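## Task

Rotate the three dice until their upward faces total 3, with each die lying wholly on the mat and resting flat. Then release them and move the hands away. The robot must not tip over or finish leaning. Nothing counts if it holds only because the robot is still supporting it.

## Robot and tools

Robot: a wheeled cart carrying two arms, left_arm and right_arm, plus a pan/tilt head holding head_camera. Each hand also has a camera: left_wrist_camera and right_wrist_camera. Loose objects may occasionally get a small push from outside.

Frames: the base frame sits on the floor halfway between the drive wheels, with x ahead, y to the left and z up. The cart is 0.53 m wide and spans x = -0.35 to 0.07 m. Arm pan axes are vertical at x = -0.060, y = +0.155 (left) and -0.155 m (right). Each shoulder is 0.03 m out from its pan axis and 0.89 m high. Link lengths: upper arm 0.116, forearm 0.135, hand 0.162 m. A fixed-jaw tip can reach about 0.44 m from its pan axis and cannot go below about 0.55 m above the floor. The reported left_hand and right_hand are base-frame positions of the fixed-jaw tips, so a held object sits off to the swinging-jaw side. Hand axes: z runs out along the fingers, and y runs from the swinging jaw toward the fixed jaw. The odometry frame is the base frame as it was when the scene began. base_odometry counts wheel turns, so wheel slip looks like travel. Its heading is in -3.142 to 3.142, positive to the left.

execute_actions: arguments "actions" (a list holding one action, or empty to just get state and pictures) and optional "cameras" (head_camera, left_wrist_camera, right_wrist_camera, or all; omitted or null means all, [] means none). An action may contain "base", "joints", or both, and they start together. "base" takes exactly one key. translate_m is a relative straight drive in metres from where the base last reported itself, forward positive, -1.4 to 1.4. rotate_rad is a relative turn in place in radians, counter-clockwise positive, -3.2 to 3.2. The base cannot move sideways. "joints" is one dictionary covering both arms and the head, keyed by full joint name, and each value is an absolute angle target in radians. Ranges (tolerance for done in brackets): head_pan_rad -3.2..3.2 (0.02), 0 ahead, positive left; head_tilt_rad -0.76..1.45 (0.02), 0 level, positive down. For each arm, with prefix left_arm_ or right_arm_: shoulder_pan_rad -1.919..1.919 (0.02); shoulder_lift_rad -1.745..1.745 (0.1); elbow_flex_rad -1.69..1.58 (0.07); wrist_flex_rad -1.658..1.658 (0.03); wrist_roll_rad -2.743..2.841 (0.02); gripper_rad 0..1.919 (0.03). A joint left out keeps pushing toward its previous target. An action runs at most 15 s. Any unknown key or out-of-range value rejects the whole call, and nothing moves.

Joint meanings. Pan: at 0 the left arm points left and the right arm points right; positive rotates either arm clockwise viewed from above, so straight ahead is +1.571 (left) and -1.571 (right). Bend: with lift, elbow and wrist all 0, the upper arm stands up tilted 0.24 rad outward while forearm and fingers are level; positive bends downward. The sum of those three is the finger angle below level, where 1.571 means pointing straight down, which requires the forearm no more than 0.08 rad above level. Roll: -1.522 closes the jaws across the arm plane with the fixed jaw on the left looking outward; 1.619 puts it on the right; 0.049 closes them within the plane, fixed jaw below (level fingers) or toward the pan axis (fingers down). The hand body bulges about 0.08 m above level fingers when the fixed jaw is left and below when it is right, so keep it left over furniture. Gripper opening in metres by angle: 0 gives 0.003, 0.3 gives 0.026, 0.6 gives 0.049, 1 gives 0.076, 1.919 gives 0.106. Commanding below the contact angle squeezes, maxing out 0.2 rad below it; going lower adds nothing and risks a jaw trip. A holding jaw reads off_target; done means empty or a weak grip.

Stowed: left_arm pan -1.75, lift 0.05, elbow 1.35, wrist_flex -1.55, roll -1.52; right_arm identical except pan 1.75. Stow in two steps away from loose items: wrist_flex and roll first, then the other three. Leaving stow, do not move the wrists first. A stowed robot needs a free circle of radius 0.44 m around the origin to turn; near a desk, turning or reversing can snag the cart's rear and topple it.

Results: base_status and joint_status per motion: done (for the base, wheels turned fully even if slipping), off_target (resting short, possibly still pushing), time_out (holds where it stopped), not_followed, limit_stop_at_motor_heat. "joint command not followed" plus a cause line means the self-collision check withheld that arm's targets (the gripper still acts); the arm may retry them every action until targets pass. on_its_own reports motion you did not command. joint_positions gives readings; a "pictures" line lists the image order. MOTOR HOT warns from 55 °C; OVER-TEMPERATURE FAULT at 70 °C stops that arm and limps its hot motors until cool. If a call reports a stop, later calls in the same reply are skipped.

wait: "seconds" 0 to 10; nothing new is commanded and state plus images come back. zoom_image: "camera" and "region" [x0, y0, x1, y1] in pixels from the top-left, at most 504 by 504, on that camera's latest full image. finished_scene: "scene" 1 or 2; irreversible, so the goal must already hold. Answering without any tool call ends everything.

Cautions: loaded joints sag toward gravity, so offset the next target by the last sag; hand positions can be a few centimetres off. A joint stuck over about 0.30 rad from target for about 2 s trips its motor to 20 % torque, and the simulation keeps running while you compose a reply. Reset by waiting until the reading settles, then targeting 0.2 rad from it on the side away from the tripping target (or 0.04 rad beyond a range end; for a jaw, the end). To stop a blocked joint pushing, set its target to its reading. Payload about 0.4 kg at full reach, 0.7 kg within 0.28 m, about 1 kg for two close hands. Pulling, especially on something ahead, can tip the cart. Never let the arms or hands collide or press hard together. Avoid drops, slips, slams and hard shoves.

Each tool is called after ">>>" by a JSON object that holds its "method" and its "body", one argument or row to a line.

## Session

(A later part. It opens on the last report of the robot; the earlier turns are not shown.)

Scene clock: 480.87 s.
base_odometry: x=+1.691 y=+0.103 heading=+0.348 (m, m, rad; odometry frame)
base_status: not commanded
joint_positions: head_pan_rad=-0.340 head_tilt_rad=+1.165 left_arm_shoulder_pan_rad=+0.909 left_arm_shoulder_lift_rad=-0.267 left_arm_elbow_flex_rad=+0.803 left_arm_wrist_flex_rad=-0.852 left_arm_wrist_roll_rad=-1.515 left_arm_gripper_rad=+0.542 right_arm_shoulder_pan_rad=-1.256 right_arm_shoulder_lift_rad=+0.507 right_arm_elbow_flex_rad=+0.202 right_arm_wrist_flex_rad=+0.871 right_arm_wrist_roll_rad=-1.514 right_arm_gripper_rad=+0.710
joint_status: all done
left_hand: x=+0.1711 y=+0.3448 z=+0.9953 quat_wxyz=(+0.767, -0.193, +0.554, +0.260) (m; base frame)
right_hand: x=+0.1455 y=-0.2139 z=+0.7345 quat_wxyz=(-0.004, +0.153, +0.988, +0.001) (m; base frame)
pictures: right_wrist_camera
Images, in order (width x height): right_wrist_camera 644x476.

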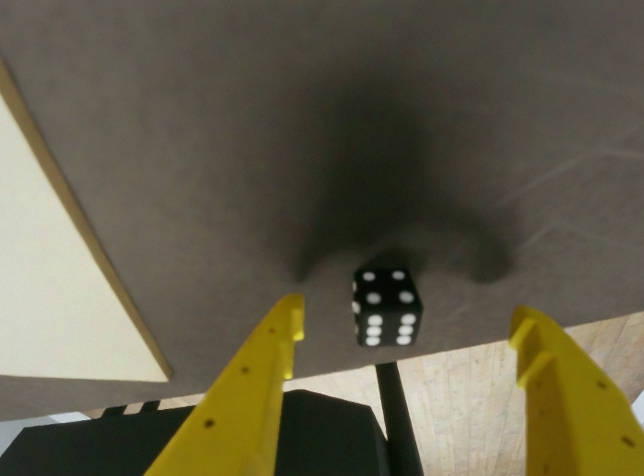

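>>> {"method": "execute_actions", "body": {
  "actions": [
    {"joints": {"right_arm_shoulder_lift_rad": 0.525, "right_arm_wrist_flex_rad": 0.83}}
  ],
  "cameras": []
}}

>>> {"method": "execute_actions", "body": {
  "actions": [
    {"joints": {"right_arm_gripper_rad": 0.02}}
  ],
  "cameras": ["right_wrist_camera"]
}}

Scene clock: 487.23 s.
base_odometry: x=+1.691 y=+0.103 heading=+0.348 (m, m, rad; odometry frame)
base_status: not commanded
joint_positions: head_pan_rad=-0.340 head_tilt_rad=+1.165 left_arm_shoulder_pan_rad=+0.909 left_arm_shoulder_lift_rad=-0.267 left_arm_elbow_flex_rad=+0.803 left_arm_wrist_flex_rad=-0.852 left_arm_wrist_roll_rad=-1.515 left_arm_gripper_rad=+0.542 right_arm_shoulder_pan_rad=-1.256 right_arm_shoulder_lift_rad=+0.538 right_arm_elbow_flex_rad=+0.202 right_arm_wrist_flex_rad=+0.839 right_arm_wrist_roll_rad=-1.514 right_arm_gripper_rad=+0.710
joint_status: all done
left_hand: x=+0.1711 y=+0.3448 z=+0.9953 quat_wxyz=(+0.767, -0.193, +0.554, +0.260) (m; base frame)
right_hand: x=+0.1457 y=-0.2140 z=+0.7288 quat_wxyz=(-0.004, +0.153, +0.988, +0.001) (m; base frame)
pictures: none
No camera images: the call's "cameras" was empty. Leave "cameras" out to get every camera's image.

Scene clock: 488.10 s.
base_odometry: x=+1.691 y=+0.103 heading=+0.348 (m, m, rad; odometry frame)
base_status: not commanded
joint_positions: head_pan_rad=-0.340 head_tilt_rad=+1.165 left_arm_shoulder_pan_rad=+0.909 left_arm_shoulder_lift_rad=-0.267 left_arm_elbow_flex_rad=+0.803 left_arm_wrist_flex_rad=-0.852 left_arm_wrist_roll_rad=-1.515 left_arm_gripper_rad=+0.542 right_arm_shoulder_pan_rad=-1.256 right_arm_shoulder_lift_rad=+0.533 right_arm_elbow_flex_rad=+0.202 right_arm_wrist_flex_rad=+0.837 right_arm_wrist_roll_rad=-1.514 right_arm_gripper_rad=+0.175
joint_status: right_arm_gripper_rad off_target (ended at +0.175, target +0.020)
left_hand: x=+0.1711 y=+0.3448 z=+0.9953 quat_wxyz=(+0.767, -0.193, +0.554, +0.260) (m; base frame)
right_hand: x=+0.1467 y=-0.2143 z=+0.7296 quat_wxyz=(+0.000, +0.153, +0.988, +0.000) (m; base frame)
pictures: right_wrist_camera
Images, in order (width x height): right_wrist_camera 644x476.

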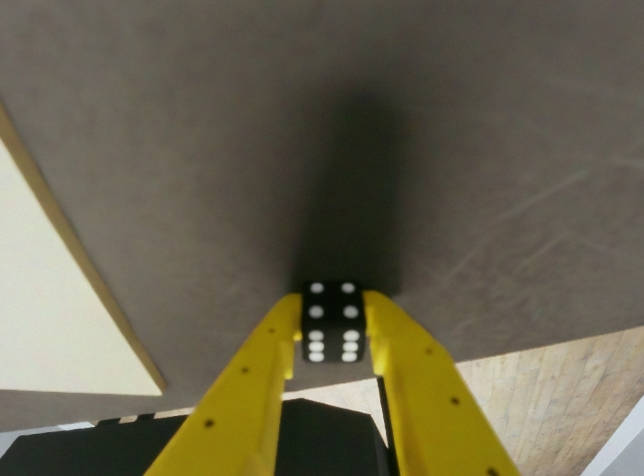

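>>> {"method": "execute_actions", "body": {
  "actions": [
    {"joints": {"right_arm_shoulder_lift_rad": 0.15, "right_arm_wrist_flex_rad": -0.7}}
  ],
  "cameras": []
}}

>>> {"method": "execute_actions", "body": {
  "actions": [
    {"joints": {"right_arm_shoulder_lift_rad": 0.61, "right_arm_elbow_flex_rad": 0.97, "right_arm_wrist_flex_rad": -1.36}}
  ],
  "cameras": []
}}

>>> {"method": "execute_actions", "body": {
  "actions": [
    {"joints": {"right_arm_shoulder_lift_rad": 0.80}}
  ],
  "cameras": ["head_camera", "right_wrist_camera"]
}}

Scene clock: 505.00 s.
base_odometry: x=+1.691 y=+0.103 heading=+0.348 (m, m, rad; odometry frame)
base_status: not commanded
joint_positions: head_pan_rad=-0.340 head_tilt_rad=+1.165 left_arm_shoulder_pan_rad=+0.909 left_arm_shoulder_lift_rad=-0.267 left_arm_elbow_flex_rad=+0.803 left_arm_wrist_flex_rad=-0.852 left_arm_wrist_roll_rad=-1.515 left_arm_gripper_rad=+0.542 right_arm_shoulder_pan_rad=-1.256 right_arm_shoulder_lift_rad=+0.203 right_arm_elbow_flex_rad=+0.206 right_arm_wrist_flex_rad=-0.683 right_arm_wrist_roll_rad=-1.514 right_arm_gripper_rad=+0.175
joint_status: all done
left_hand: x=+0.1711 y=+0.3448 z=+0.9953 quat_wxyz=(+0.767, -0.193, +0.554, +0.260) (m; base frame)
right_hand: x=+0.2856 y=-0.2596 z=+0.9928 quat_wxyz=(+0.787, +0.092, +0.597, -0.128) (m; base frame)
pictures: none
No camera images: the call's "cameras" was empty. Leave "cameras" out to get every camera's image.

Scene clock: 506.30 s.
base_odometry: x=+1.691 y=+0.103 heading=+0.348 (m, m, rad; odometry frame)
base_status: not commanded
joint_positions: head_pan_rad=-0.340 head_tilt_rad=+1.165 left_arm_shoulder_pan_rad=+0.909 left_arm_shoulder_lift_rad=-0.267 left_arm_elbow_flex_rad=+0.803 left_arm_wrist_flex_rad=-0.852 left_arm_wrist_roll_rad=-1.515 left_arm_gripper_rad=+0.542 right_arm_shoulder_pan_rad=-1.256 right_arm_shoulder_lift_rad=+0.622 right_arm_elbow_flex_rad=+0.969 right_arm_wrist_flex_rad=-1.343 right_arm_wrist_roll_rad=-1.514 right_arm_gripper_rad=+0.175
joint_status: all done
left_hand: x=+0.1711 y=+0.3448 z=+0.9953 quat_wxyz=(+0.767, -0.193, +0.554, +0.260) (m; base frame)
right_hand: x=+0.2056 y=-0.2335 z=+0.7945 quat_wxyz=(+0.606, +0.121, +0.780, -0.099) (m; base frame)
pictures: none
No camera images: the call's "cameras" was empty. Leave "cameras" out to get every camera's image.

Scene clock: 507.07 s.
base_odometry: x=+1.691 y=+0.103 heading=+0.348 (m, m, rad; odometry frame)
base_status: not commanded
joint_positions: head_pan_rad=-0.340 head_tilt_rad=+1.165 left_arm_shoulder_pan_rad=+0.909 left_arm_shoulder_lift_rad=-0.267 left_arm_elbow_flex_rad=+0.803 left_arm_wrist_flex_rad=-0.852 left_arm_wrist_roll_rad=-1.515 left_arm_gripper_rad=+0.542 right_arm_shoulder_pan_rad=-1.256 right_arm_shoulder_lift_rad=+0.809 right_arm_elbow_flex_rad=+0.969 right_arm_wrist_flex_rad=-1.344 right_arm_wrist_roll_rad=-1.514 right_arm_gripper_rad=+0.175
joint_status: all done
left_hand: x=+0.1711 y=+0.3448 z=+0.9953 quat_wxyz=(+0.767, -0.193, +0.554, +0.260) (m; base frame)
right_hand: x=+0.1840 y=-0.2264 z=+0.7506 quat_wxyz=(+0.531, +0.129, +0.833, -0.087) (m; base frame)
pictures: head_camera, right_wrist_camera
Images, in order (width x height): head_camera 644x476, right_wrist_camera 644x476.

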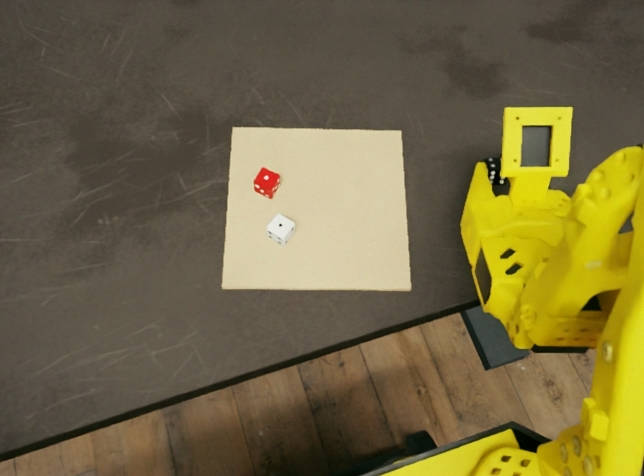

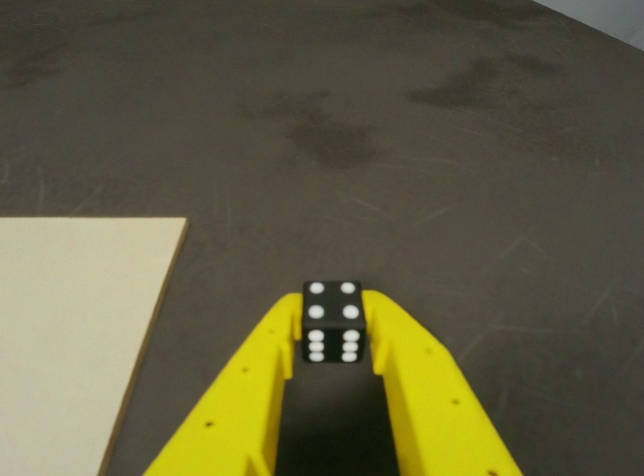

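>>> {"method": "execute_actions", "body": {
  "actions": [
    {"joints": {"right_arm_shoulder_lift_rad": 0.825}}
  ],
  "cameras": []
}}

>>> {"method": "execute_actions", "body": {
  "actions": [
    {"joints": {"right_arm_gripper_rad": 0.7}}
  ],
  "cameras": ["right_wrist_camera"]
}}

Scene clock: 511.23 s.
base_odometry: x=+1.691 y=+0.103 heading=+0.348 (m, m, rad; odometry frame)
base_status: not commanded
joint_positions: head_pan_rad=-0.340 head_tilt_rad=+1.165 left_arm_shoulder_pan_rad=+0.909 left_arm_shoulder_lift_rad=-0.267 left_arm_elbow_flex_rad=+0.803 left_arm_wrist_flex_rad=-0.852 left_arm_wrist_roll_rad=-1.515 left_arm_gripper_rad=+0.542 right_arm_shoulder_pan_rad=-1.256 right_arm_shoulder_lift_rad=+0.832 right_arm_elbow_flex_rad=+0.969 right_arm_wrist_flex_rad=-1.344 right_arm_wrist_roll_rad=-1.514 right_arm_gripper_rad=+0.175
joint_status: all done
left_hand: x=+0.1711 y=+0.3448 z=+0.9953 quat_wxyz=(+0.767, -0.193, +0.554, +0.260) (m; base frame)
right_hand: x=+0.1808 y=-0.2254 z=+0.7455 quat_wxyz=(+0.522, +0.130, +0.839, -0.085) (m; base frame)
pictures: none
No camera images: the call's "cameras" was empty. Leave "cameras" out to get every camera's image.

Scene clock: 512.10 s.
base_odometry: x=+1.691 y=+0.103 heading=+0.348 (m, m, rad; odometry frame)
base_status: not commanded
joint_positions: head_pan_rad=-0.340 head_tilt_rad=+1.165 left_arm_shoulder_pan_rad=+0.909 left_arm_shoulder_lift_rad=-0.267 left_arm_elbow_flex_rad=+0.803 left_arm_wrist_flex_rad=-0.852 left_arm_wrist_roll_rad=-1.515 left_arm_gripper_rad=+0.542 right_arm_shoulder_pan_rad=-1.256 right_arm_shoulder_lift_rad=+0.832 right_arm_elbow_flex_rad=+0.969 right_arm_wrist_flex_rad=-1.344 right_arm_wrist_roll_rad=-1.514 right_arm_gripper_rad=+0.689
joint_status: all done
left_hand: x=+0.1711 y=+0.3448 z=+0.9953 quat_wxyz=(+0.767, -0.193, +0.554, +0.260) (m; base frame)
right_hand: x=+0.1808 y=-0.2254 z=+0.7455 quat_wxyz=(+0.522, +0.130, +0.839, -0.085) (m; base frame)
pictures: right_wrist_camera
Images, in order (width x height): right_wrist_camera 644x476.

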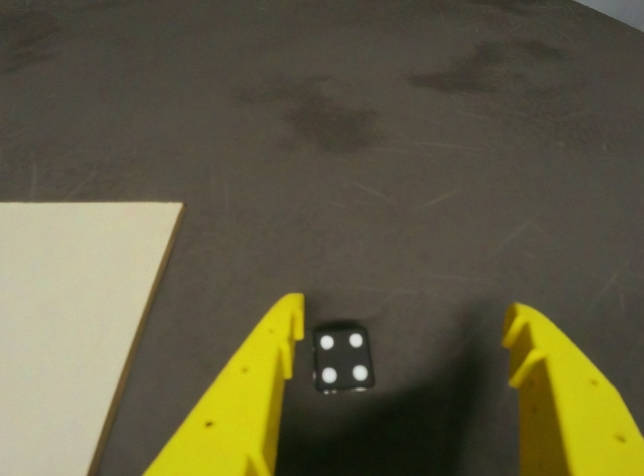

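>>> {"method": "execute_actions", "body": {
  "actions": [
    {"joints": {"right_arm_shoulder_lift_rad": 0.5}}
  ],
  "cameras": []
}}

>>> {"method": "execute_actions", "body": {
  "actions": [
    {"joints": {"right_arm_shoulder_pan_rad": -1.295, "right_arm_shoulder_lift_rad": 0.56, "right_arm_elbow_flex_rad": -0.295, "right_arm_wrist_flex_rad": 1.255}}
  ],
  "cameras": ["head_camera", "right_wrist_camera"]
}}

Scene clock: 521.70 s.
base_odometry: x=+1.691 y=+0.103 heading=+0.348 (m, m, rad; odometry frame)
base_status: not commanded
joint_positions: head_pan_rad=-0.340 head_tilt_rad=+1.165 left_arm_shoulder_pan_rad=+0.909 left_arm_shoulder_lift_rad=-0.267 left_arm_elbow_flex_rad=+0.803 left_arm_wrist_flex_rad=-0.852 left_arm_wrist_roll_rad=-1.515 left_arm_gripper_rad=+0.542 right_arm_shoulder_pan_rad=-1.256 right_arm_shoulder_lift_rad=+0.541 right_arm_elbow_flex_rad=+0.969 right_arm_wrist_flex_rad=-1.344 right_arm_wrist_roll_rad=-1.514 right_arm_gripper_rad=+0.690
joint_status: all done
left_hand: x=+0.1711 y=+0.3448 z=+0.9953 quat_wxyz=(+0.767, -0.193, +0.554, +0.260) (m; base frame)
right_hand: x=+0.2125 y=-0.2358 z=+0.8151 quat_wxyz=(+0.638, +0.117, +0.754, -0.104) (m; base frame)
pictures: none
No camera images: the call's "cameras" was empty. Leave "cameras" out to get every camera's image.

Scene clock: 524.17 s.
base_odometry: x=+1.691 y=+0.103 heading=+0.348 (m, m, rad; odometry frame)
base_status: not commanded
joint_positions: head_pan_rad=-0.340 head_tilt_rad=+1.165 left_arm_shoulder_pan_rad=+0.909 left_arm_shoulder_lift_rad=-0.267 left_arm_elbow_flex_rad=+0.803 left_arm_wrist_flex_rad=-0.852 left_arm_wrist_roll_rad=-1.515 left_arm_gripper_rad=+0.542 right_arm_shoulder_pan_rad=-1.288 right_arm_shoulder_lift_rad=+0.585 right_arm_elbow_flex_rad=-0.260 right_arm_wrist_flex_rad=+1.248 right_arm_wrist_roll_rad=-1.514 right_arm_gripper_rad=+0.690
joint_status: all done
left_hand: x=+0.1711 y=+0.3448 z=+0.9953 quat_wxyz=(+0.767, -0.193, +0.554, +0.260) (m; base frame)
right_hand: x=+0.1771 y=-0.2159 z=+0.7737 quat_wxyz=(-0.001, +0.137, +0.991, +0.000) (m; base frame)
pictures: head_camera, right_wrist_camera
Images, in order (width x height): head_camera 644x476, right_wrist_camera 644x476.

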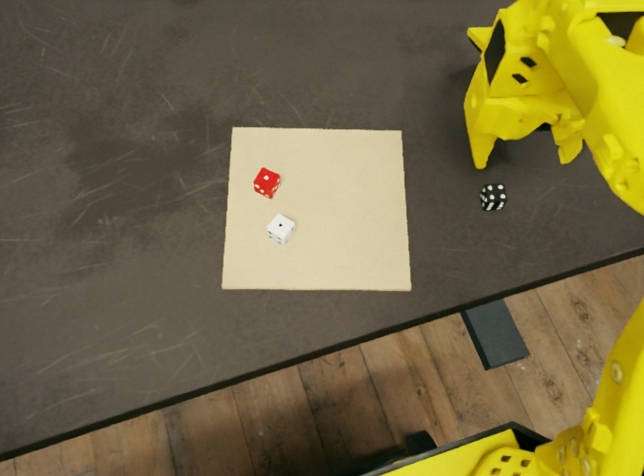

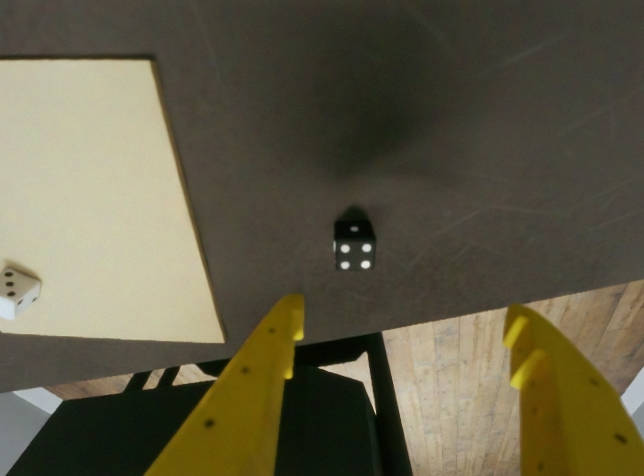

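>>> {"method": "execute_actions", "body": {
  "actions": [
    {"joints": {"right_arm_shoulder_lift_rad": 0.69, "right_arm_elbow_flex_rad": -0.10, "right_arm_wrist_flex_rad": 0.96}}
  ],
  "cameras": ["right_wrist_camera"]
}}

Scene clock: 535.00 s.
base_odometry: x=+1.691 y=+0.103 heading=+0.348 (m, m, rad; odometry frame)
base_status: not commanded
joint_positions: head_pan_rad=-0.340 head_tilt_rad=+1.165 left_arm_shoulder_pan_rad=+0.909 left_arm_shoulder_lift_rad=-0.267 left_arm_elbow_flex_rad=+0.803 left_arm_wrist_flex_rad=-0.852 left_arm_wrist_roll_rad=-1.515 left_arm_gripper_rad=+0.542 right_arm_shoulder_pan_rad=-1.288 right_arm_shoulder_lift_rad=+0.706 right_arm_elbow_flex_rad=-0.100 right_arm_wrist_flex_rad=+0.980 right_arm_wrist_roll_rad=-1.514 right_arm_gripper_rad=+0.690
joint_status: all done
left_hand: x=+0.1711 y=+0.3448 z=+0.9953 quat_wxyz=(+0.767, -0.193, +0.554, +0.260) (m; base frame)
right_hand: x=+0.1687 y=-0.2135 z=+0.7284 quat_wxyz=(-0.007, +0.137, +0.991, +0.001) (m; base frame)
pictures: right_wrist_camera
Images, in order (width x height): right_wrist_camera 644x476.

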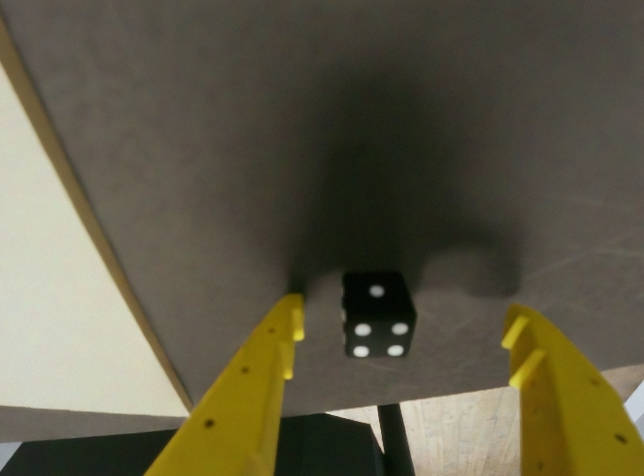

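>>> {"method": "execute_actions", "body": {
  "actions": [
    {"joints": {"right_arm_gripper_rad": 0.02}}
  ],
  "cameras": ["right_wrist_camera"]
}}

Scene clock: 537.47 s.
base_odometry: x=+1.691 y=+0.103 heading=+0.348 (m, m, rad; odometry frame)
base_status: not commanded
joint_positions: head_pan_rad=-0.340 head_tilt_rad=+1.165 left_arm_shoulder_pan_rad=+0.909 left_arm_shoulder_lift_rad=-0.267 left_arm_elbow_flex_rad=+0.803 left_arm_wrist_flex_rad=-0.852 left_arm_wrist_roll_rad=-1.515 left_arm_gripper_rad=+0.542 right_arm_shoulder_pan_rad=-1.288 right_arm_shoulder_lift_rad=+0.700 right_arm_elbow_flex_rad=-0.100 right_arm_wrist_flex_rad=+0.969 right_arm_wrist_roll_rad=-1.514 right_arm_gripper_rad=+0.175
joint_status: right_arm_gripper_rad off_target (ended at +0.175, target +0.020)
left_hand: x=+0.1711 y=+0.3448 z=+0.9953 quat_wxyz=(+0.767, -0.193, +0.554, +0.260) (m; base frame)
right_hand: x=+0.1713 y=-0.2142 z=+0.7297 quat_wxyz=(+0.001, +0.137, +0.991, +0.000) (m; base frame)
pictures: right_wrist_camera
Images, in order (width x height): right_wrist_camera 644x476.

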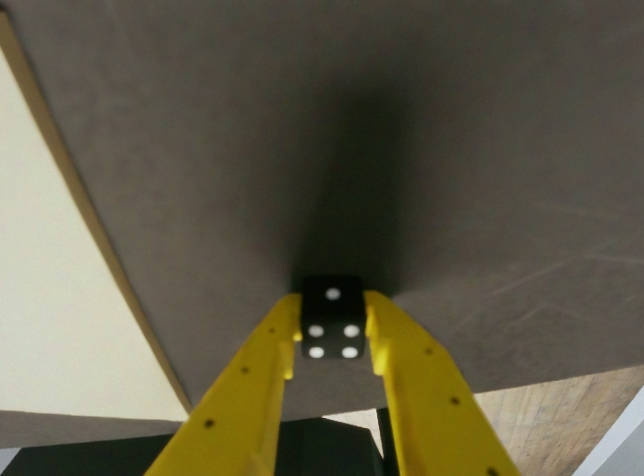

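>>> {"method": "execute_actions", "body": {
  "actions": [
    {"joints": {"right_arm_shoulder_lift_rad": 0.2, "right_arm_wrist_flex_rad": -0.6, "right_arm_shoulder_pan_rad": -1.55}}
  ],
  "cameras": []
}}

>>> {"method": "execute_actions", "body": {
  "actions": [
    {"joints": {"right_arm_shoulder_pan_rad": -1.81, "right_arm_shoulder_lift_rad": 0.57, "right_arm_elbow_flex_rad": 0.77, "right_arm_wrist_flex_rad": -1.125}}
  ],
  "cameras": []
}}

>>> {"method": "execute_actions", "body": {
  "actions": [
    {"joints": {"right_arm_shoulder_lift_rad": 0.775}}
  ],
  "cameras": ["head_camera", "right_wrist_camera"]
}}

Scene clock: 548.50 s.
base_odometry: x=+1.691 y=+0.103 heading=+0.348 (m, m, rad; odometry frame)
base_status: not commanded
joint_positions: head_pan_rad=-0.340 head_tilt_rad=+1.165 left_arm_shoulder_pan_rad=+0.909 left_arm_shoulder_lift_rad=-0.267 left_arm_elbow_flex_rad=+0.803 left_arm_wrist_flex_rad=-0.852 left_arm_wrist_roll_rad=-1.515 left_arm_gripper_rad=+0.542 right_arm_shoulder_pan_rad=-1.542 right_arm_shoulder_lift_rad=+0.254 right_arm_elbow_flex_rad=-0.091 right_arm_wrist_flex_rad=-0.585 right_arm_wrist_roll_rad=-1.514 right_arm_gripper_rad=+0.175
joint_status: all done
left_hand: x=+0.1711 y=+0.3448 z=+0.9953 quat_wxyz=(+0.767, -0.193, +0.554, +0.260) (m; base frame)
right_hand: x=+0.3063 y=-0.1577 z=+1.0448 quat_wxyz=(+0.839, +0.006, +0.543, -0.015) (m; base frame)
pictures: none
No camera images: the call's "cameras" was empty. Leave "cameras" out to get every camera's image.

Scene clock: 549.80 s.
base_odometry: x=+1.691 y=+0.103 heading=+0.348 (m, m, rad; odometry frame)
base_status: not commanded
joint_positions: head_pan_rad=-0.340 head_tilt_rad=+1.165 left_arm_shoulder_pan_rad=+0.909 left_arm_shoulder_lift_rad=-0.267 left_arm_elbow_flex_rad=+0.803 left_arm_wrist_flex_rad=-0.852 left_arm_wrist_roll_rad=-1.515 left_arm_gripper_rad=+0.542 right_arm_shoulder_pan_rad=-1.802 right_arm_shoulder_lift_rad=+0.590 right_arm_elbow_flex_rad=+0.769 right_arm_wrist_flex_rad=-1.108 right_arm_wrist_roll_rad=-1.514 right_arm_gripper_rad=+0.175
joint_status: all done
left_hand: x=+0.1711 y=+0.3448 z=+0.9953 quat_wxyz=(+0.767, -0.193, +0.554, +0.260) (m; base frame)
right_hand: x=+0.2353 y=-0.0777 z=+0.8010 quat_wxyz=(+0.609, -0.094, +0.784, +0.068) (m; base frame)
pictures: none
No camera images: the call's "cameras" was empty. Leave "cameras" out to get every camera's image.

Scene clock: 550.60 s.
base_odometry: x=+1.691 y=+0.103 heading=+0.348 (m, m, rad; odometry frame)
base_status: not commanded
joint_positions: head_pan_rad=-0.340 head_tilt_rad=+1.165 left_arm_shoulder_pan_rad=+0.909 left_arm_shoulder_lift_rad=-0.267 left_arm_elbow_flex_rad=+0.803 left_arm_wrist_flex_rad=-0.852 left_arm_wrist_roll_rad=-1.515 left_arm_gripper_rad=+0.542 right_arm_shoulder_pan_rad=-1.802 right_arm_shoulder_lift_rad=+0.788 right_arm_elbow_flex_rad=+0.769 right_arm_wrist_flex_rad=-1.108 right_arm_wrist_roll_rad=-1.514 right_arm_gripper_rad=+0.175
joint_status: all done
left_hand: x=+0.1711 y=+0.3448 z=+0.9953 quat_wxyz=(+0.767, -0.193, +0.554, +0.260) (m; base frame)
right_hand: x=+0.2123 y=-0.0831 z=+0.7488 quat_wxyz=(+0.529, -0.101, +0.841, +0.059) (m; base frame)
pictures: head_camera, right_wrist_camera
Images, in order (width x height): head_camera 644x476, right_wrist_camera 644x476.

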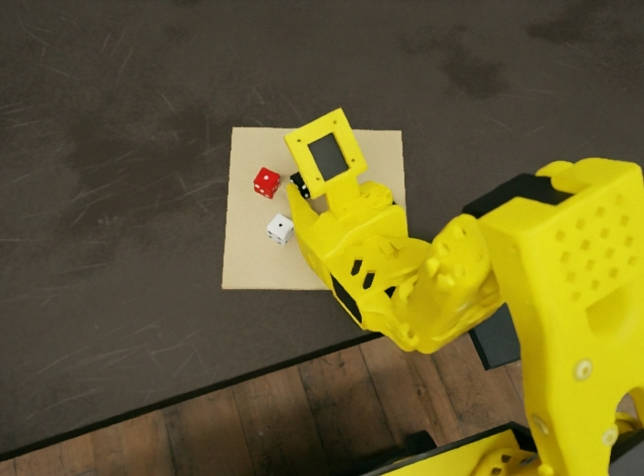

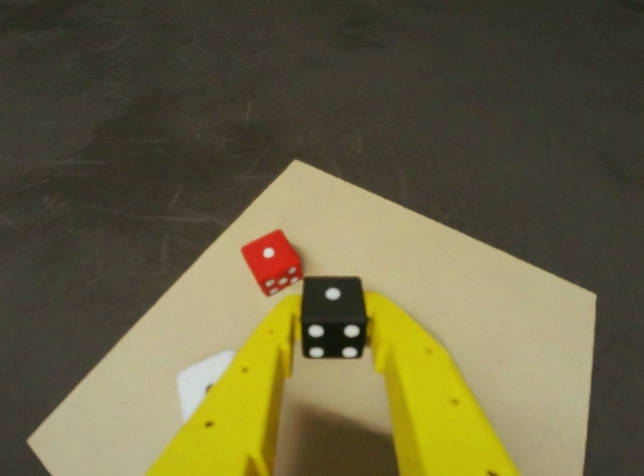

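>>> {"method": "execute_actions", "body": {
  "actions": []
}}

Scene clock: 561.20 s.
base_odometry: x=+1.691 y=+0.103 heading=+0.348 (m, m, rad; odometry frame)
base_status: not commanded
joint_positions: head_pan_rad=-0.340 head_tilt_rad=+1.165 left_arm_shoulder_pan_rad=+0.909 left_arm_shoulder_lift_rad=-0.267 left_arm_elbow_flex_rad=+0.803 left_arm_wrist_flex_rad=-0.852 left_arm_wrist_roll_rad=-1.515 left_arm_gripper_rad=+0.542 right_arm_shoulder_pan_rad=-1.802 right_arm_shoulder_lift_rad=+0.788 right_arm_elbow_flex_rad=+0.769 right_arm_wrist_flex_rad=-1.108 right_arm_wrist_roll_rad=-1.514 right_arm_gripper_rad=+0.175
joint_status: all done
left_hand: x=+0.1711 y=+0.3448 z=+0.9953 quat_wxyz=(+0.767, -0.193, +0.554, +0.260) (m; base frame)
right_hand: x=+0.2123 y=-0.0831 z=+0.7488 quat_wxyz=(+0.529, -0.101, +0.841, +0.059) (m; base frame)
pictures: head_camera, left_wrist_camera, right_wrist_camera
Images, in order (width x height): head_camera 644x476, left_wrist_camera 644x476, right_wrist_camera 644x476.

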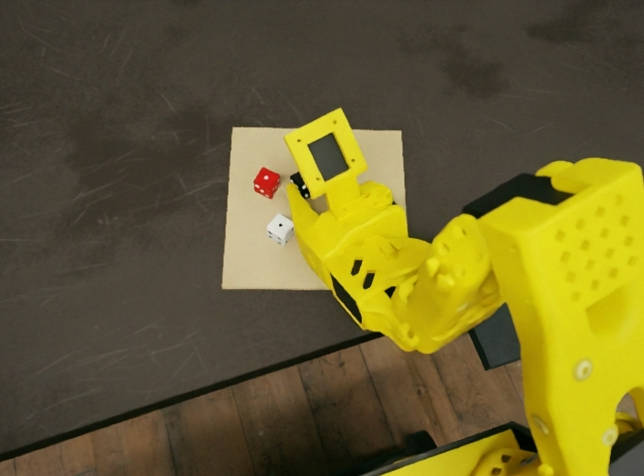

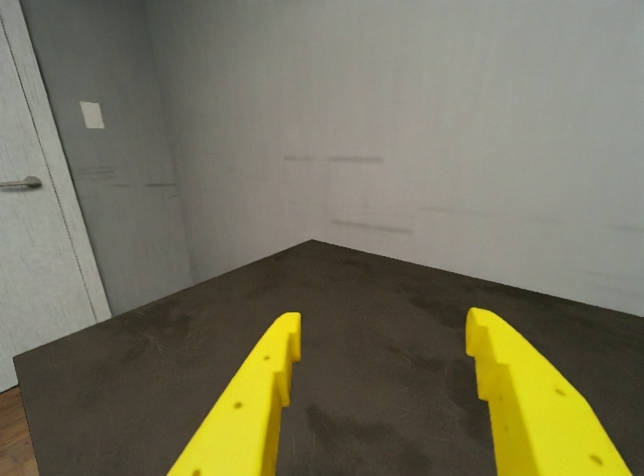

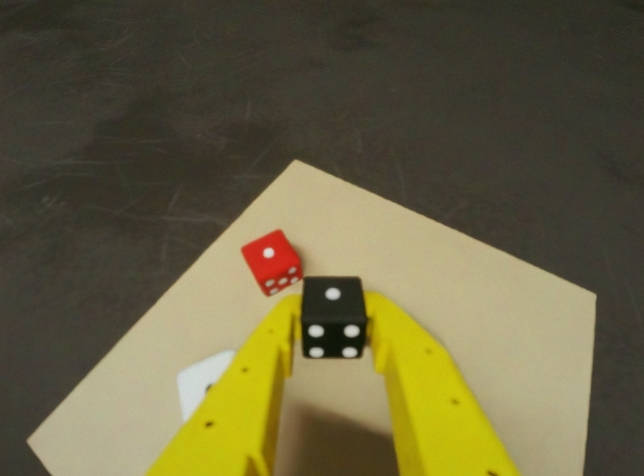

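>>> {"method": "execute_actions", "body": {
  "actions": [
    {"joints": {"right_arm_shoulder_lift_rad": 0.64, "right_arm_shoulder_pan_rad": -1.66}}
  ],
  "cameras": ["head_camera", "right_wrist_camera"]
}}

Scene clock: 564.90 s.
base_odometry: x=+1.691 y=+0.103 heading=+0.348 (m, m, rad; odometry frame)
base_status: not commanded
joint_positions: head_pan_rad=-0.340 head_tilt_rad=+1.165 left_arm_shoulder_pan_rad=+0.909 left_arm_shoulder_lift_rad=-0.267 left_arm_elbow_flex_rad=+0.803 left_arm_wrist_flex_rad=-0.852 left_arm_wrist_roll_rad=-1.515 left_arm_gripper_rad=+0.542 right_arm_shoulder_pan_rad=-1.668 right_arm_shoulder_lift_rad=+0.683 right_arm_elbow_flex_rad=+0.769 right_arm_wrist_flex_rad=-1.108 right_arm_wrist_roll_rad=-1.514 right_arm_gripper_rad=+0.175
joint_status: all done
left_hand: x=+0.1711 y=+0.3448 z=+0.9953 quat_wxyz=(+0.767, -0.193, +0.554, +0.260) (m; base frame)
right_hand: x=+0.2331 y=-0.1186 z=+0.7758 quat_wxyz=(+0.575, -0.043, +0.817, +0.026) (m; base frame)
pictures: head_camera, right_wrist_camera
Images, in order (width x height): head_camera 644x476, right_wrist_camera 644x476.

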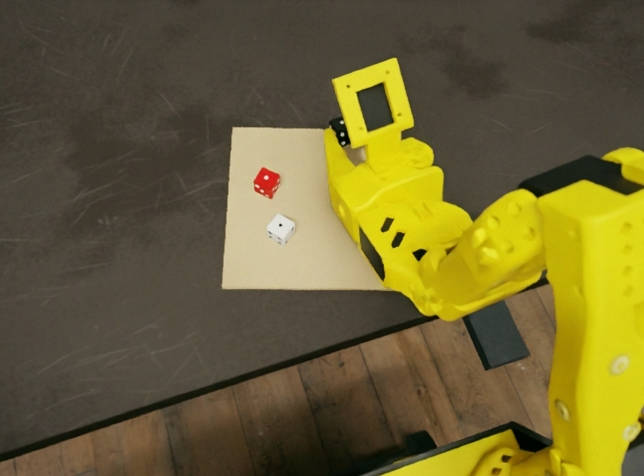

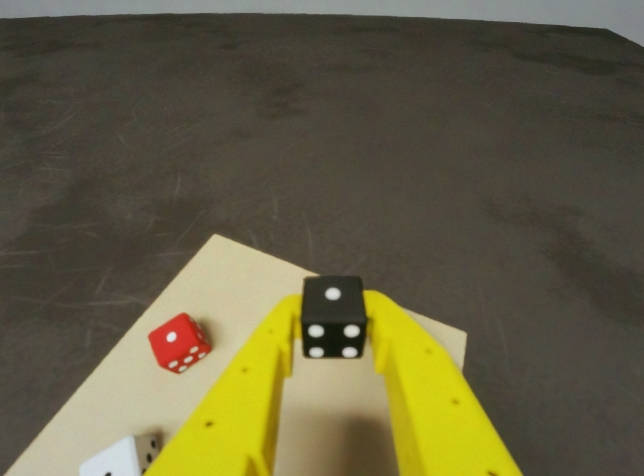

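>>> {"method": "execute_actions", "body": {
  "actions": [
    {"joints": {"right_arm_shoulder_lift_rad": 0.765}}
  ],
  "cameras": ["head_camera", "right_wrist_camera"]
}}

Scene clock: 569.33 s.
base_odometry: x=+1.691 y=+0.103 heading=+0.348 (m, m, rad; odometry frame)
base_status: not commanded
joint_positions: head_pan_rad=-0.340 head_tilt_rad=+1.165 left_arm_shoulder_pan_rad=+0.909 left_arm_shoulder_lift_rad=-0.267 left_arm_elbow_flex_rad=+0.803 left_arm_wrist_flex_rad=-0.852 left_arm_wrist_roll_rad=-1.515 left_arm_gripper_rad=+0.542 right_arm_shoulder_pan_rad=-1.668 right_arm_shoulder_lift_rad=+0.778 right_arm_elbow_flex_rad=+0.769 right_arm_wrist_flex_rad=-1.108 right_arm_wrist_roll_rad=-1.514 right_arm_gripper_rad=+0.175
joint_status: all done
left_hand: x=+0.1711 y=+0.3448 z=+0.9953 quat_wxyz=(+0.767, -0.193, +0.554, +0.260) (m; base frame)
right_hand: x=+0.2207 y=-0.1198 z=+0.7512 quat_wxyz=(+0.535, -0.044, +0.843, +0.024) (m; base frame)
pictures: head_camera, right_wrist_camera
Images, in order (width x height): head_camera 644x476, right_wrist_camera 644x476.

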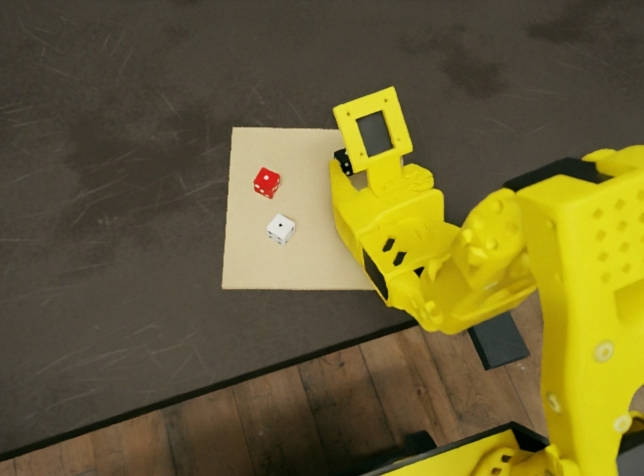

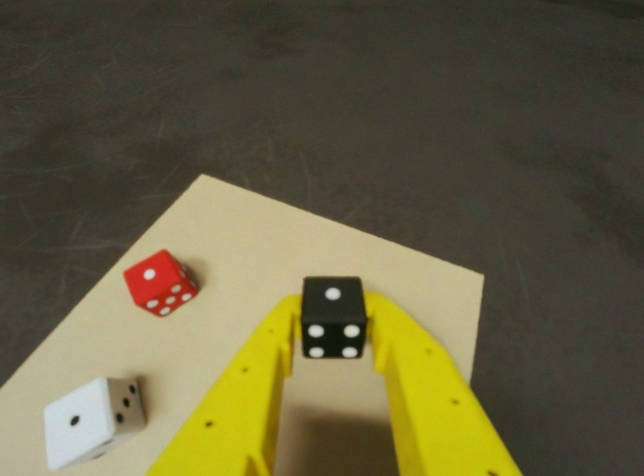

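>>> {"method": "execute_actions", "body": {
  "actions": [
    {"joints": {"right_arm_gripper_rad": 0.6}}
  ],
  "cameras": ["head_camera", "right_wrist_camera"]
}}

>>> {"method": "execute_actions", "body": {
  "actions": [
    {"joints": {"right_arm_shoulder_lift_rad": 0.2}}
  ],
  "cameras": ["head_camera", "right_wrist_camera"]
}}

Scene clock: 573.03 s.
base_odometry: x=+1.691 y=+0.103 heading=+0.348 (m, m, rad; odometry frame)
base_status: not commanded
joint_positions: head_pan_rad=-0.340 head_tilt_rad=+1.165 left_arm_shoulder_pan_rad=+0.909 left_arm_shoulder_lift_rad=-0.267 left_arm_elbow_flex_rad=+0.803 left_arm_wrist_flex_rad=-0.852 left_arm_wrist_roll_rad=-1.515 left_arm_gripper_rad=+0.542 right_arm_shoulder_pan_rad=-1.668 right_arm_shoulder_lift_rad=+0.778 right_arm_elbow_flex_rad=+0.769 right_arm_wrist_flex_rad=-1.108 right_arm_wrist_roll_rad=-1.514 right_arm_gripper_rad=+0.589
joint_status: all done
left_hand: x=+0.1711 y=+0.3448 z=+0.9953 quat_wxyz=(+0.767, -0.193, +0.554, +0.260) (m; base frame)
right_hand: x=+0.2207 y=-0.1198 z=+0.7512 quat_wxyz=(+0.535, -0.044, +0.843, +0.024) (m; base frame)
pictures: head_camera, right_wrist_camera
Images, in order (width x height): head_camera 644x476, right_wrist_camera 644x476.

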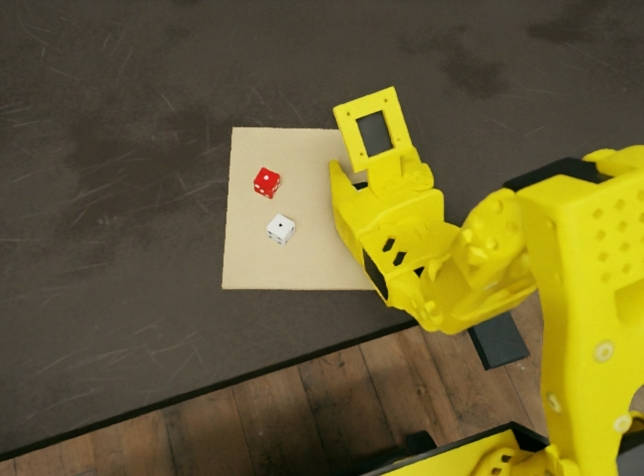

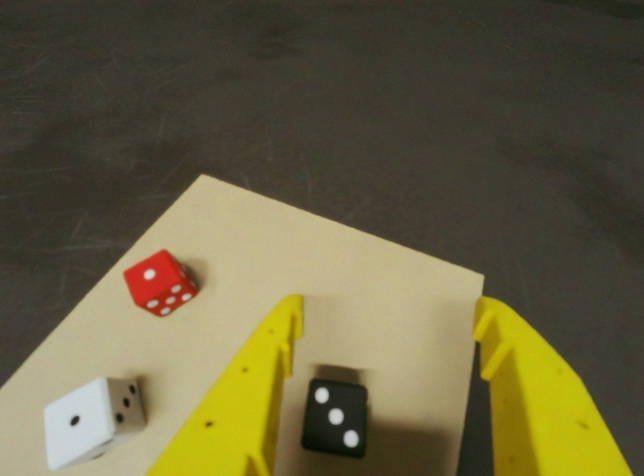

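Scene clock: 574.20 s.
base_odometry: x=+1.691 y=+0.103 heading=+0.348 (m, m, rad; odometry frame)
base_status: not commanded
joint_positions: head_pan_rad=-0.340 head_tilt_rad=+1.165 left_arm_shoulder_pan_rad=+0.909 left_arm_shoulder_lift_rad=-0.267 left_arm_elbow_flex_rad=+0.803 left_arm_wrist_flex_rad=-0.852 left_arm_wrist_roll_rad=-1.515 left_arm_gripper_rad=+0.542 right_arm_shoulder_pan_rad=-1.668 right_arm_shoulder_lift_rad=+0.243 right_arm_elbow_flex_rad=+0.771 right_arm_wrist_flex_rad=-1.108 right_arm_wrist_roll_rad=-1.514 right_arm_gripper_rad=+0.590
joint_status: all done
left_hand: x=+0.1711 y=+0.3448 z=+0.9953 quat_wxyz=(+0.767, -0.193, +0.554, +0.260) (m; base frame)
right_hand: x=+0.2580 y=-0.1162 z=+0.8996 quat_wxyz=(+0.739, -0.035, +0.672, +0.033) (m; base frame)
pictures: head_camera, right_wrist_camera
Images, in order (width x height): head_camera 644x476, right_wrist_camera 644x476.

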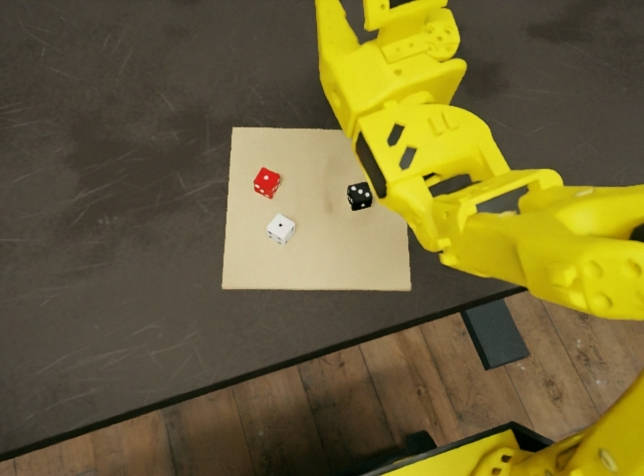

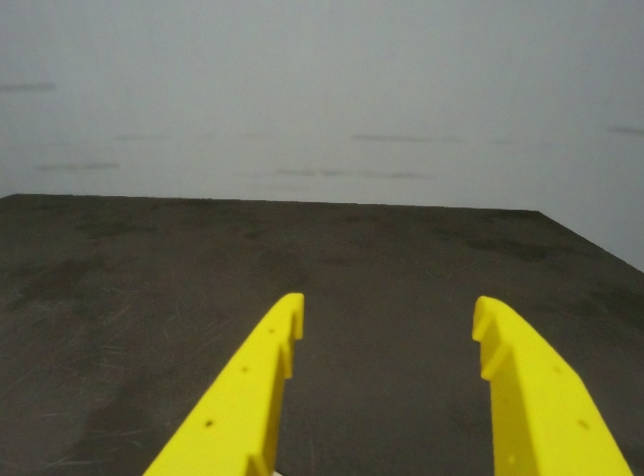

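>>> {"method": "execute_actions", "body": {
  "actions": [
    {"joints": {"right_arm_elbow_flex_rad": -0.48, "right_arm_wrist_flex_rad": 1.345, "right_arm_wrist_roll_rad": 1.62, "right_arm_shoulder_pan_rad": -1.63}}
  ],
  "cameras": ["head_camera"]
}}

>>> {"method": "execute_actions", "body": {
  "actions": [
    {"joints": {"right_arm_shoulder_lift_rad": 0.665}}
  ],
  "cameras": ["head_camera", "right_wrist_camera"]
}}

Scene clock: 593.53 s.
base_odometry: x=+1.691 y=+0.103 heading=+0.348 (m, m, rad; odometry frame)
base_status: not commanded
joint_positions: head_pan_rad=-0.340 head_tilt_rad=+1.165 left_arm_shoulder_pan_rad=+0.909 left_arm_shoulder_lift_rad=-0.267 left_arm_elbow_flex_rad=+0.803 left_arm_wrist_flex_rad=-0.852 left_arm_wrist_roll_rad=-1.515 left_arm_gripper_rad=+0.542 right_arm_shoulder_pan_rad=-1.639 right_arm_shoulder_lift_rad=+0.243 right_arm_elbow_flex_rad=-0.441 right_arm_wrist_flex_rad=+1.340 right_arm_wrist_roll_rad=+1.609 right_arm_gripper_rad=+0.590
joint_status: all done
left_hand: x=+0.1711 y=+0.3448 z=+0.9953 quat_wxyz=(+0.767, -0.193, +0.554, +0.260) (m; base frame)
right_hand: x=+0.2226 y=-0.1438 z=+0.8822 quat_wxyz=(+0.008, -0.977, -0.028, -0.212) (m; base frame)
pictures: head_camera
Images, in order (width x height): head_camera 644x476.

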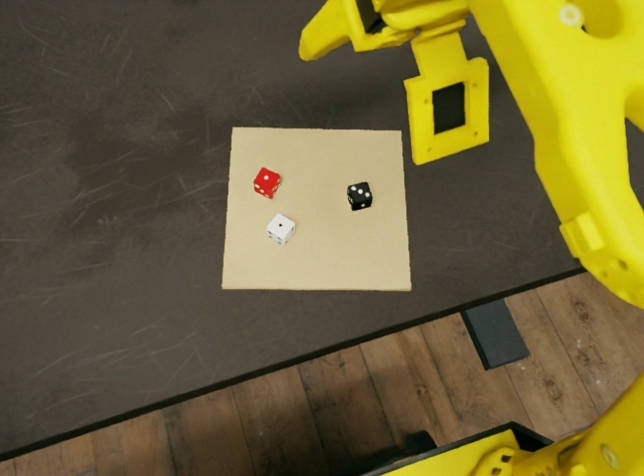

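Scene clock: 594.57 s.
base_odometry: x=+1.691 y=+0.103 heading=+0.348 (m, m, rad; odometry frame)
base_status: not commanded
joint_positions: head_pan_rad=-0.340 head_tilt_rad=+1.165 left_arm_shoulder_pan_rad=+0.909 left_arm_shoulder_lift_rad=-0.267 left_arm_elbow_flex_rad=+0.803 left_arm_wrist_flex_rad=-0.852 left_arm_wrist_roll_rad=-1.515 left_arm_gripper_rad=+0.542 right_arm_shoulder_pan_rad=-1.639 right_arm_shoulder_lift_rad=+0.686 right_arm_elbow_flex_rad=-0.446 right_arm_wrist_flex_rad=+1.340 right_arm_wrist_roll_rad=+1.609 right_arm_gripper_rad=+0.590
joint_status: all done
left_hand: x=+0.1711 y=+0.3448 z=+0.9953 quat_wxyz=(+0.767, -0.193, +0.554, +0.260) (m; base frame)
right_hand: x=+0.1941 y=-0.1457 z=+0.7757 quat_wxyz=(+0.000, -1.000, -0.029, +0.005) (m; base frame)
pictures: head_camera, right_wrist_camera
Images, in order (width x height): head_camera 644x476, right_wrist_camera 644x476.

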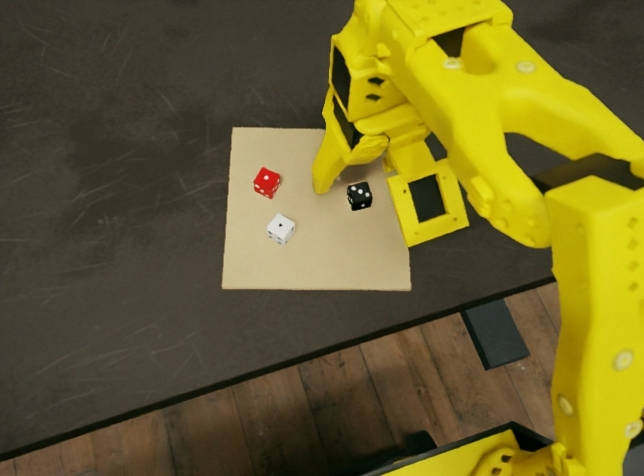

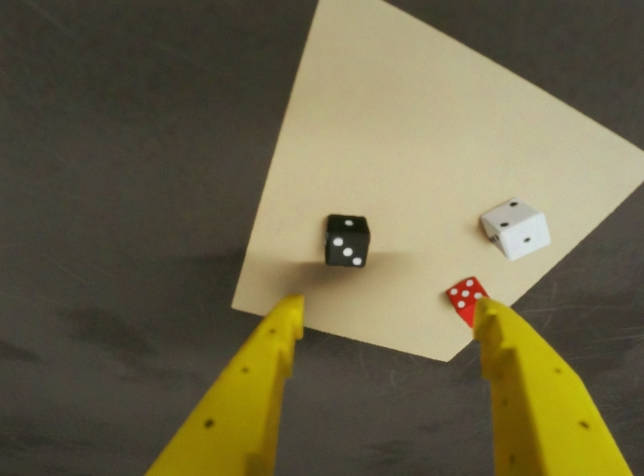

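>>> {"method": "execute_actions", "body": {
  "actions": [
    {"joints": {"right_arm_shoulder_lift_rad": 0.83, "right_arm_elbow_flex_rad": -0.44, "right_arm_wrist_flex_rad": 1.13, "right_arm_shoulder_pan_rad": -1.61}}
  ],
  "cameras": ["head_camera", "right_wrist_camera"]
}}

Scene clock: 600.37 s.
base_odometry: x=+1.691 y=+0.103 heading=+0.348 (m, m, rad; odometry frame)
base_status: not commanded
joint_positions: head_pan_rad=-0.340 head_tilt_rad=+1.165 left_arm_shoulder_pan_rad=+0.909 left_arm_shoulder_lift_rad=-0.267 left_arm_elbow_flex_rad=+0.803 left_arm_wrist_flex_rad=-0.852 left_arm_wrist_roll_rad=-1.515 left_arm_gripper_rad=+0.542 right_arm_shoulder_pan_rad=-1.619 right_arm_shoulder_lift_rad=+0.852 right_arm_elbow_flex_rad=-0.438 right_arm_wrist_flex_rad=+1.136 right_arm_wrist_roll_rad=+1.609 right_arm_gripper_rad=+0.590
joint_status: all done
left_hand: x=+0.1711 y=+0.3448 z=+0.9953 quat_wxyz=(+0.767, -0.193, +0.554, +0.260) (m; base frame)
right_hand: x=+0.2027 y=-0.1504 z=+0.7370 quat_wxyz=(+0.000, -1.000, -0.019, -0.010) (m; base frame)
pictures: head_camera, right_wrist_camera
Images, in order (width x height): head_camera 644x476, right_wrist_camera 644x476.

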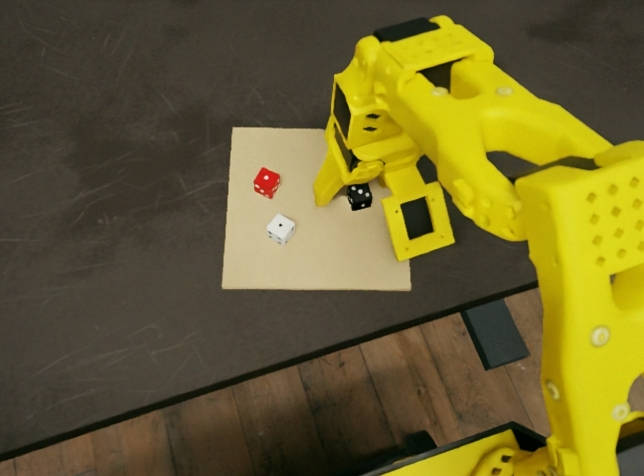

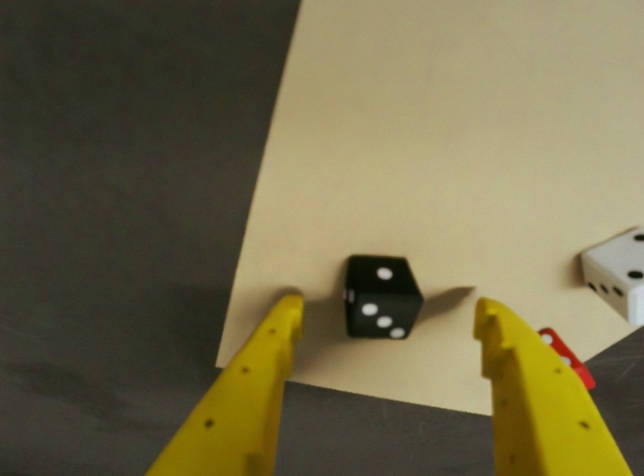

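>>> {"method": "execute_actions", "body": {
  "actions": [
    {"joints": {"right_arm_elbow_flex_rad": -0.40, "right_arm_wrist_flex_rad": 1.13}}
  ],
  "cameras": ["right_wrist_camera"]
}}

Scene clock: 604.90 s.
base_odometry: x=+1.691 y=+0.103 heading=+0.348 (m, m, rad; odometry frame)
base_status: not commanded
joint_positions: head_pan_rad=-0.340 head_tilt_rad=+1.165 left_arm_shoulder_pan_rad=+0.909 left_arm_shoulder_lift_rad=-0.267 left_arm_elbow_flex_rad=+0.803 left_arm_wrist_flex_rad=-0.852 left_arm_wrist_roll_rad=-1.515 left_arm_gripper_rad=+0.542 right_arm_shoulder_pan_rad=-1.619 right_arm_shoulder_lift_rad=+0.852 right_arm_elbow_flex_rad=-0.400 right_arm_wrist_flex_rad=+1.136 right_arm_wrist_roll_rad=+1.609 right_arm_gripper_rad=+0.590
joint_status: all done
left_hand: x=+0.1711 y=+0.3448 z=+0.9953 quat_wxyz=(+0.767, -0.193, +0.554, +0.260) (m; base frame)
right_hand: x=+0.1945 y=-0.1508 z=+0.7322 quat_wxyz=(+0.000, -1.000, -0.019, +0.009) (m; base frame)
pictures: right_wrist_camera
Images, in order (width x height): right_wrist_camera 644x476.

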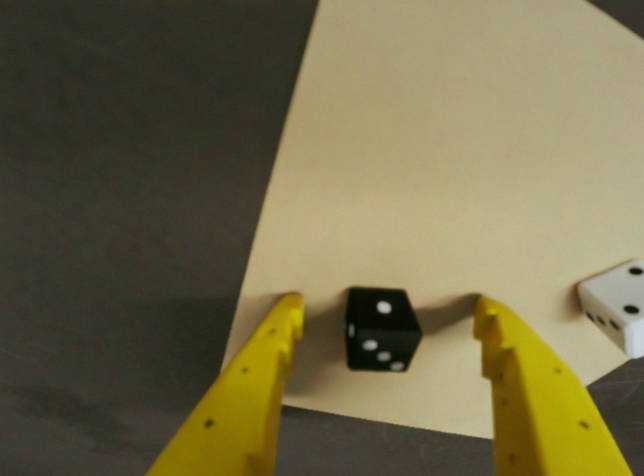

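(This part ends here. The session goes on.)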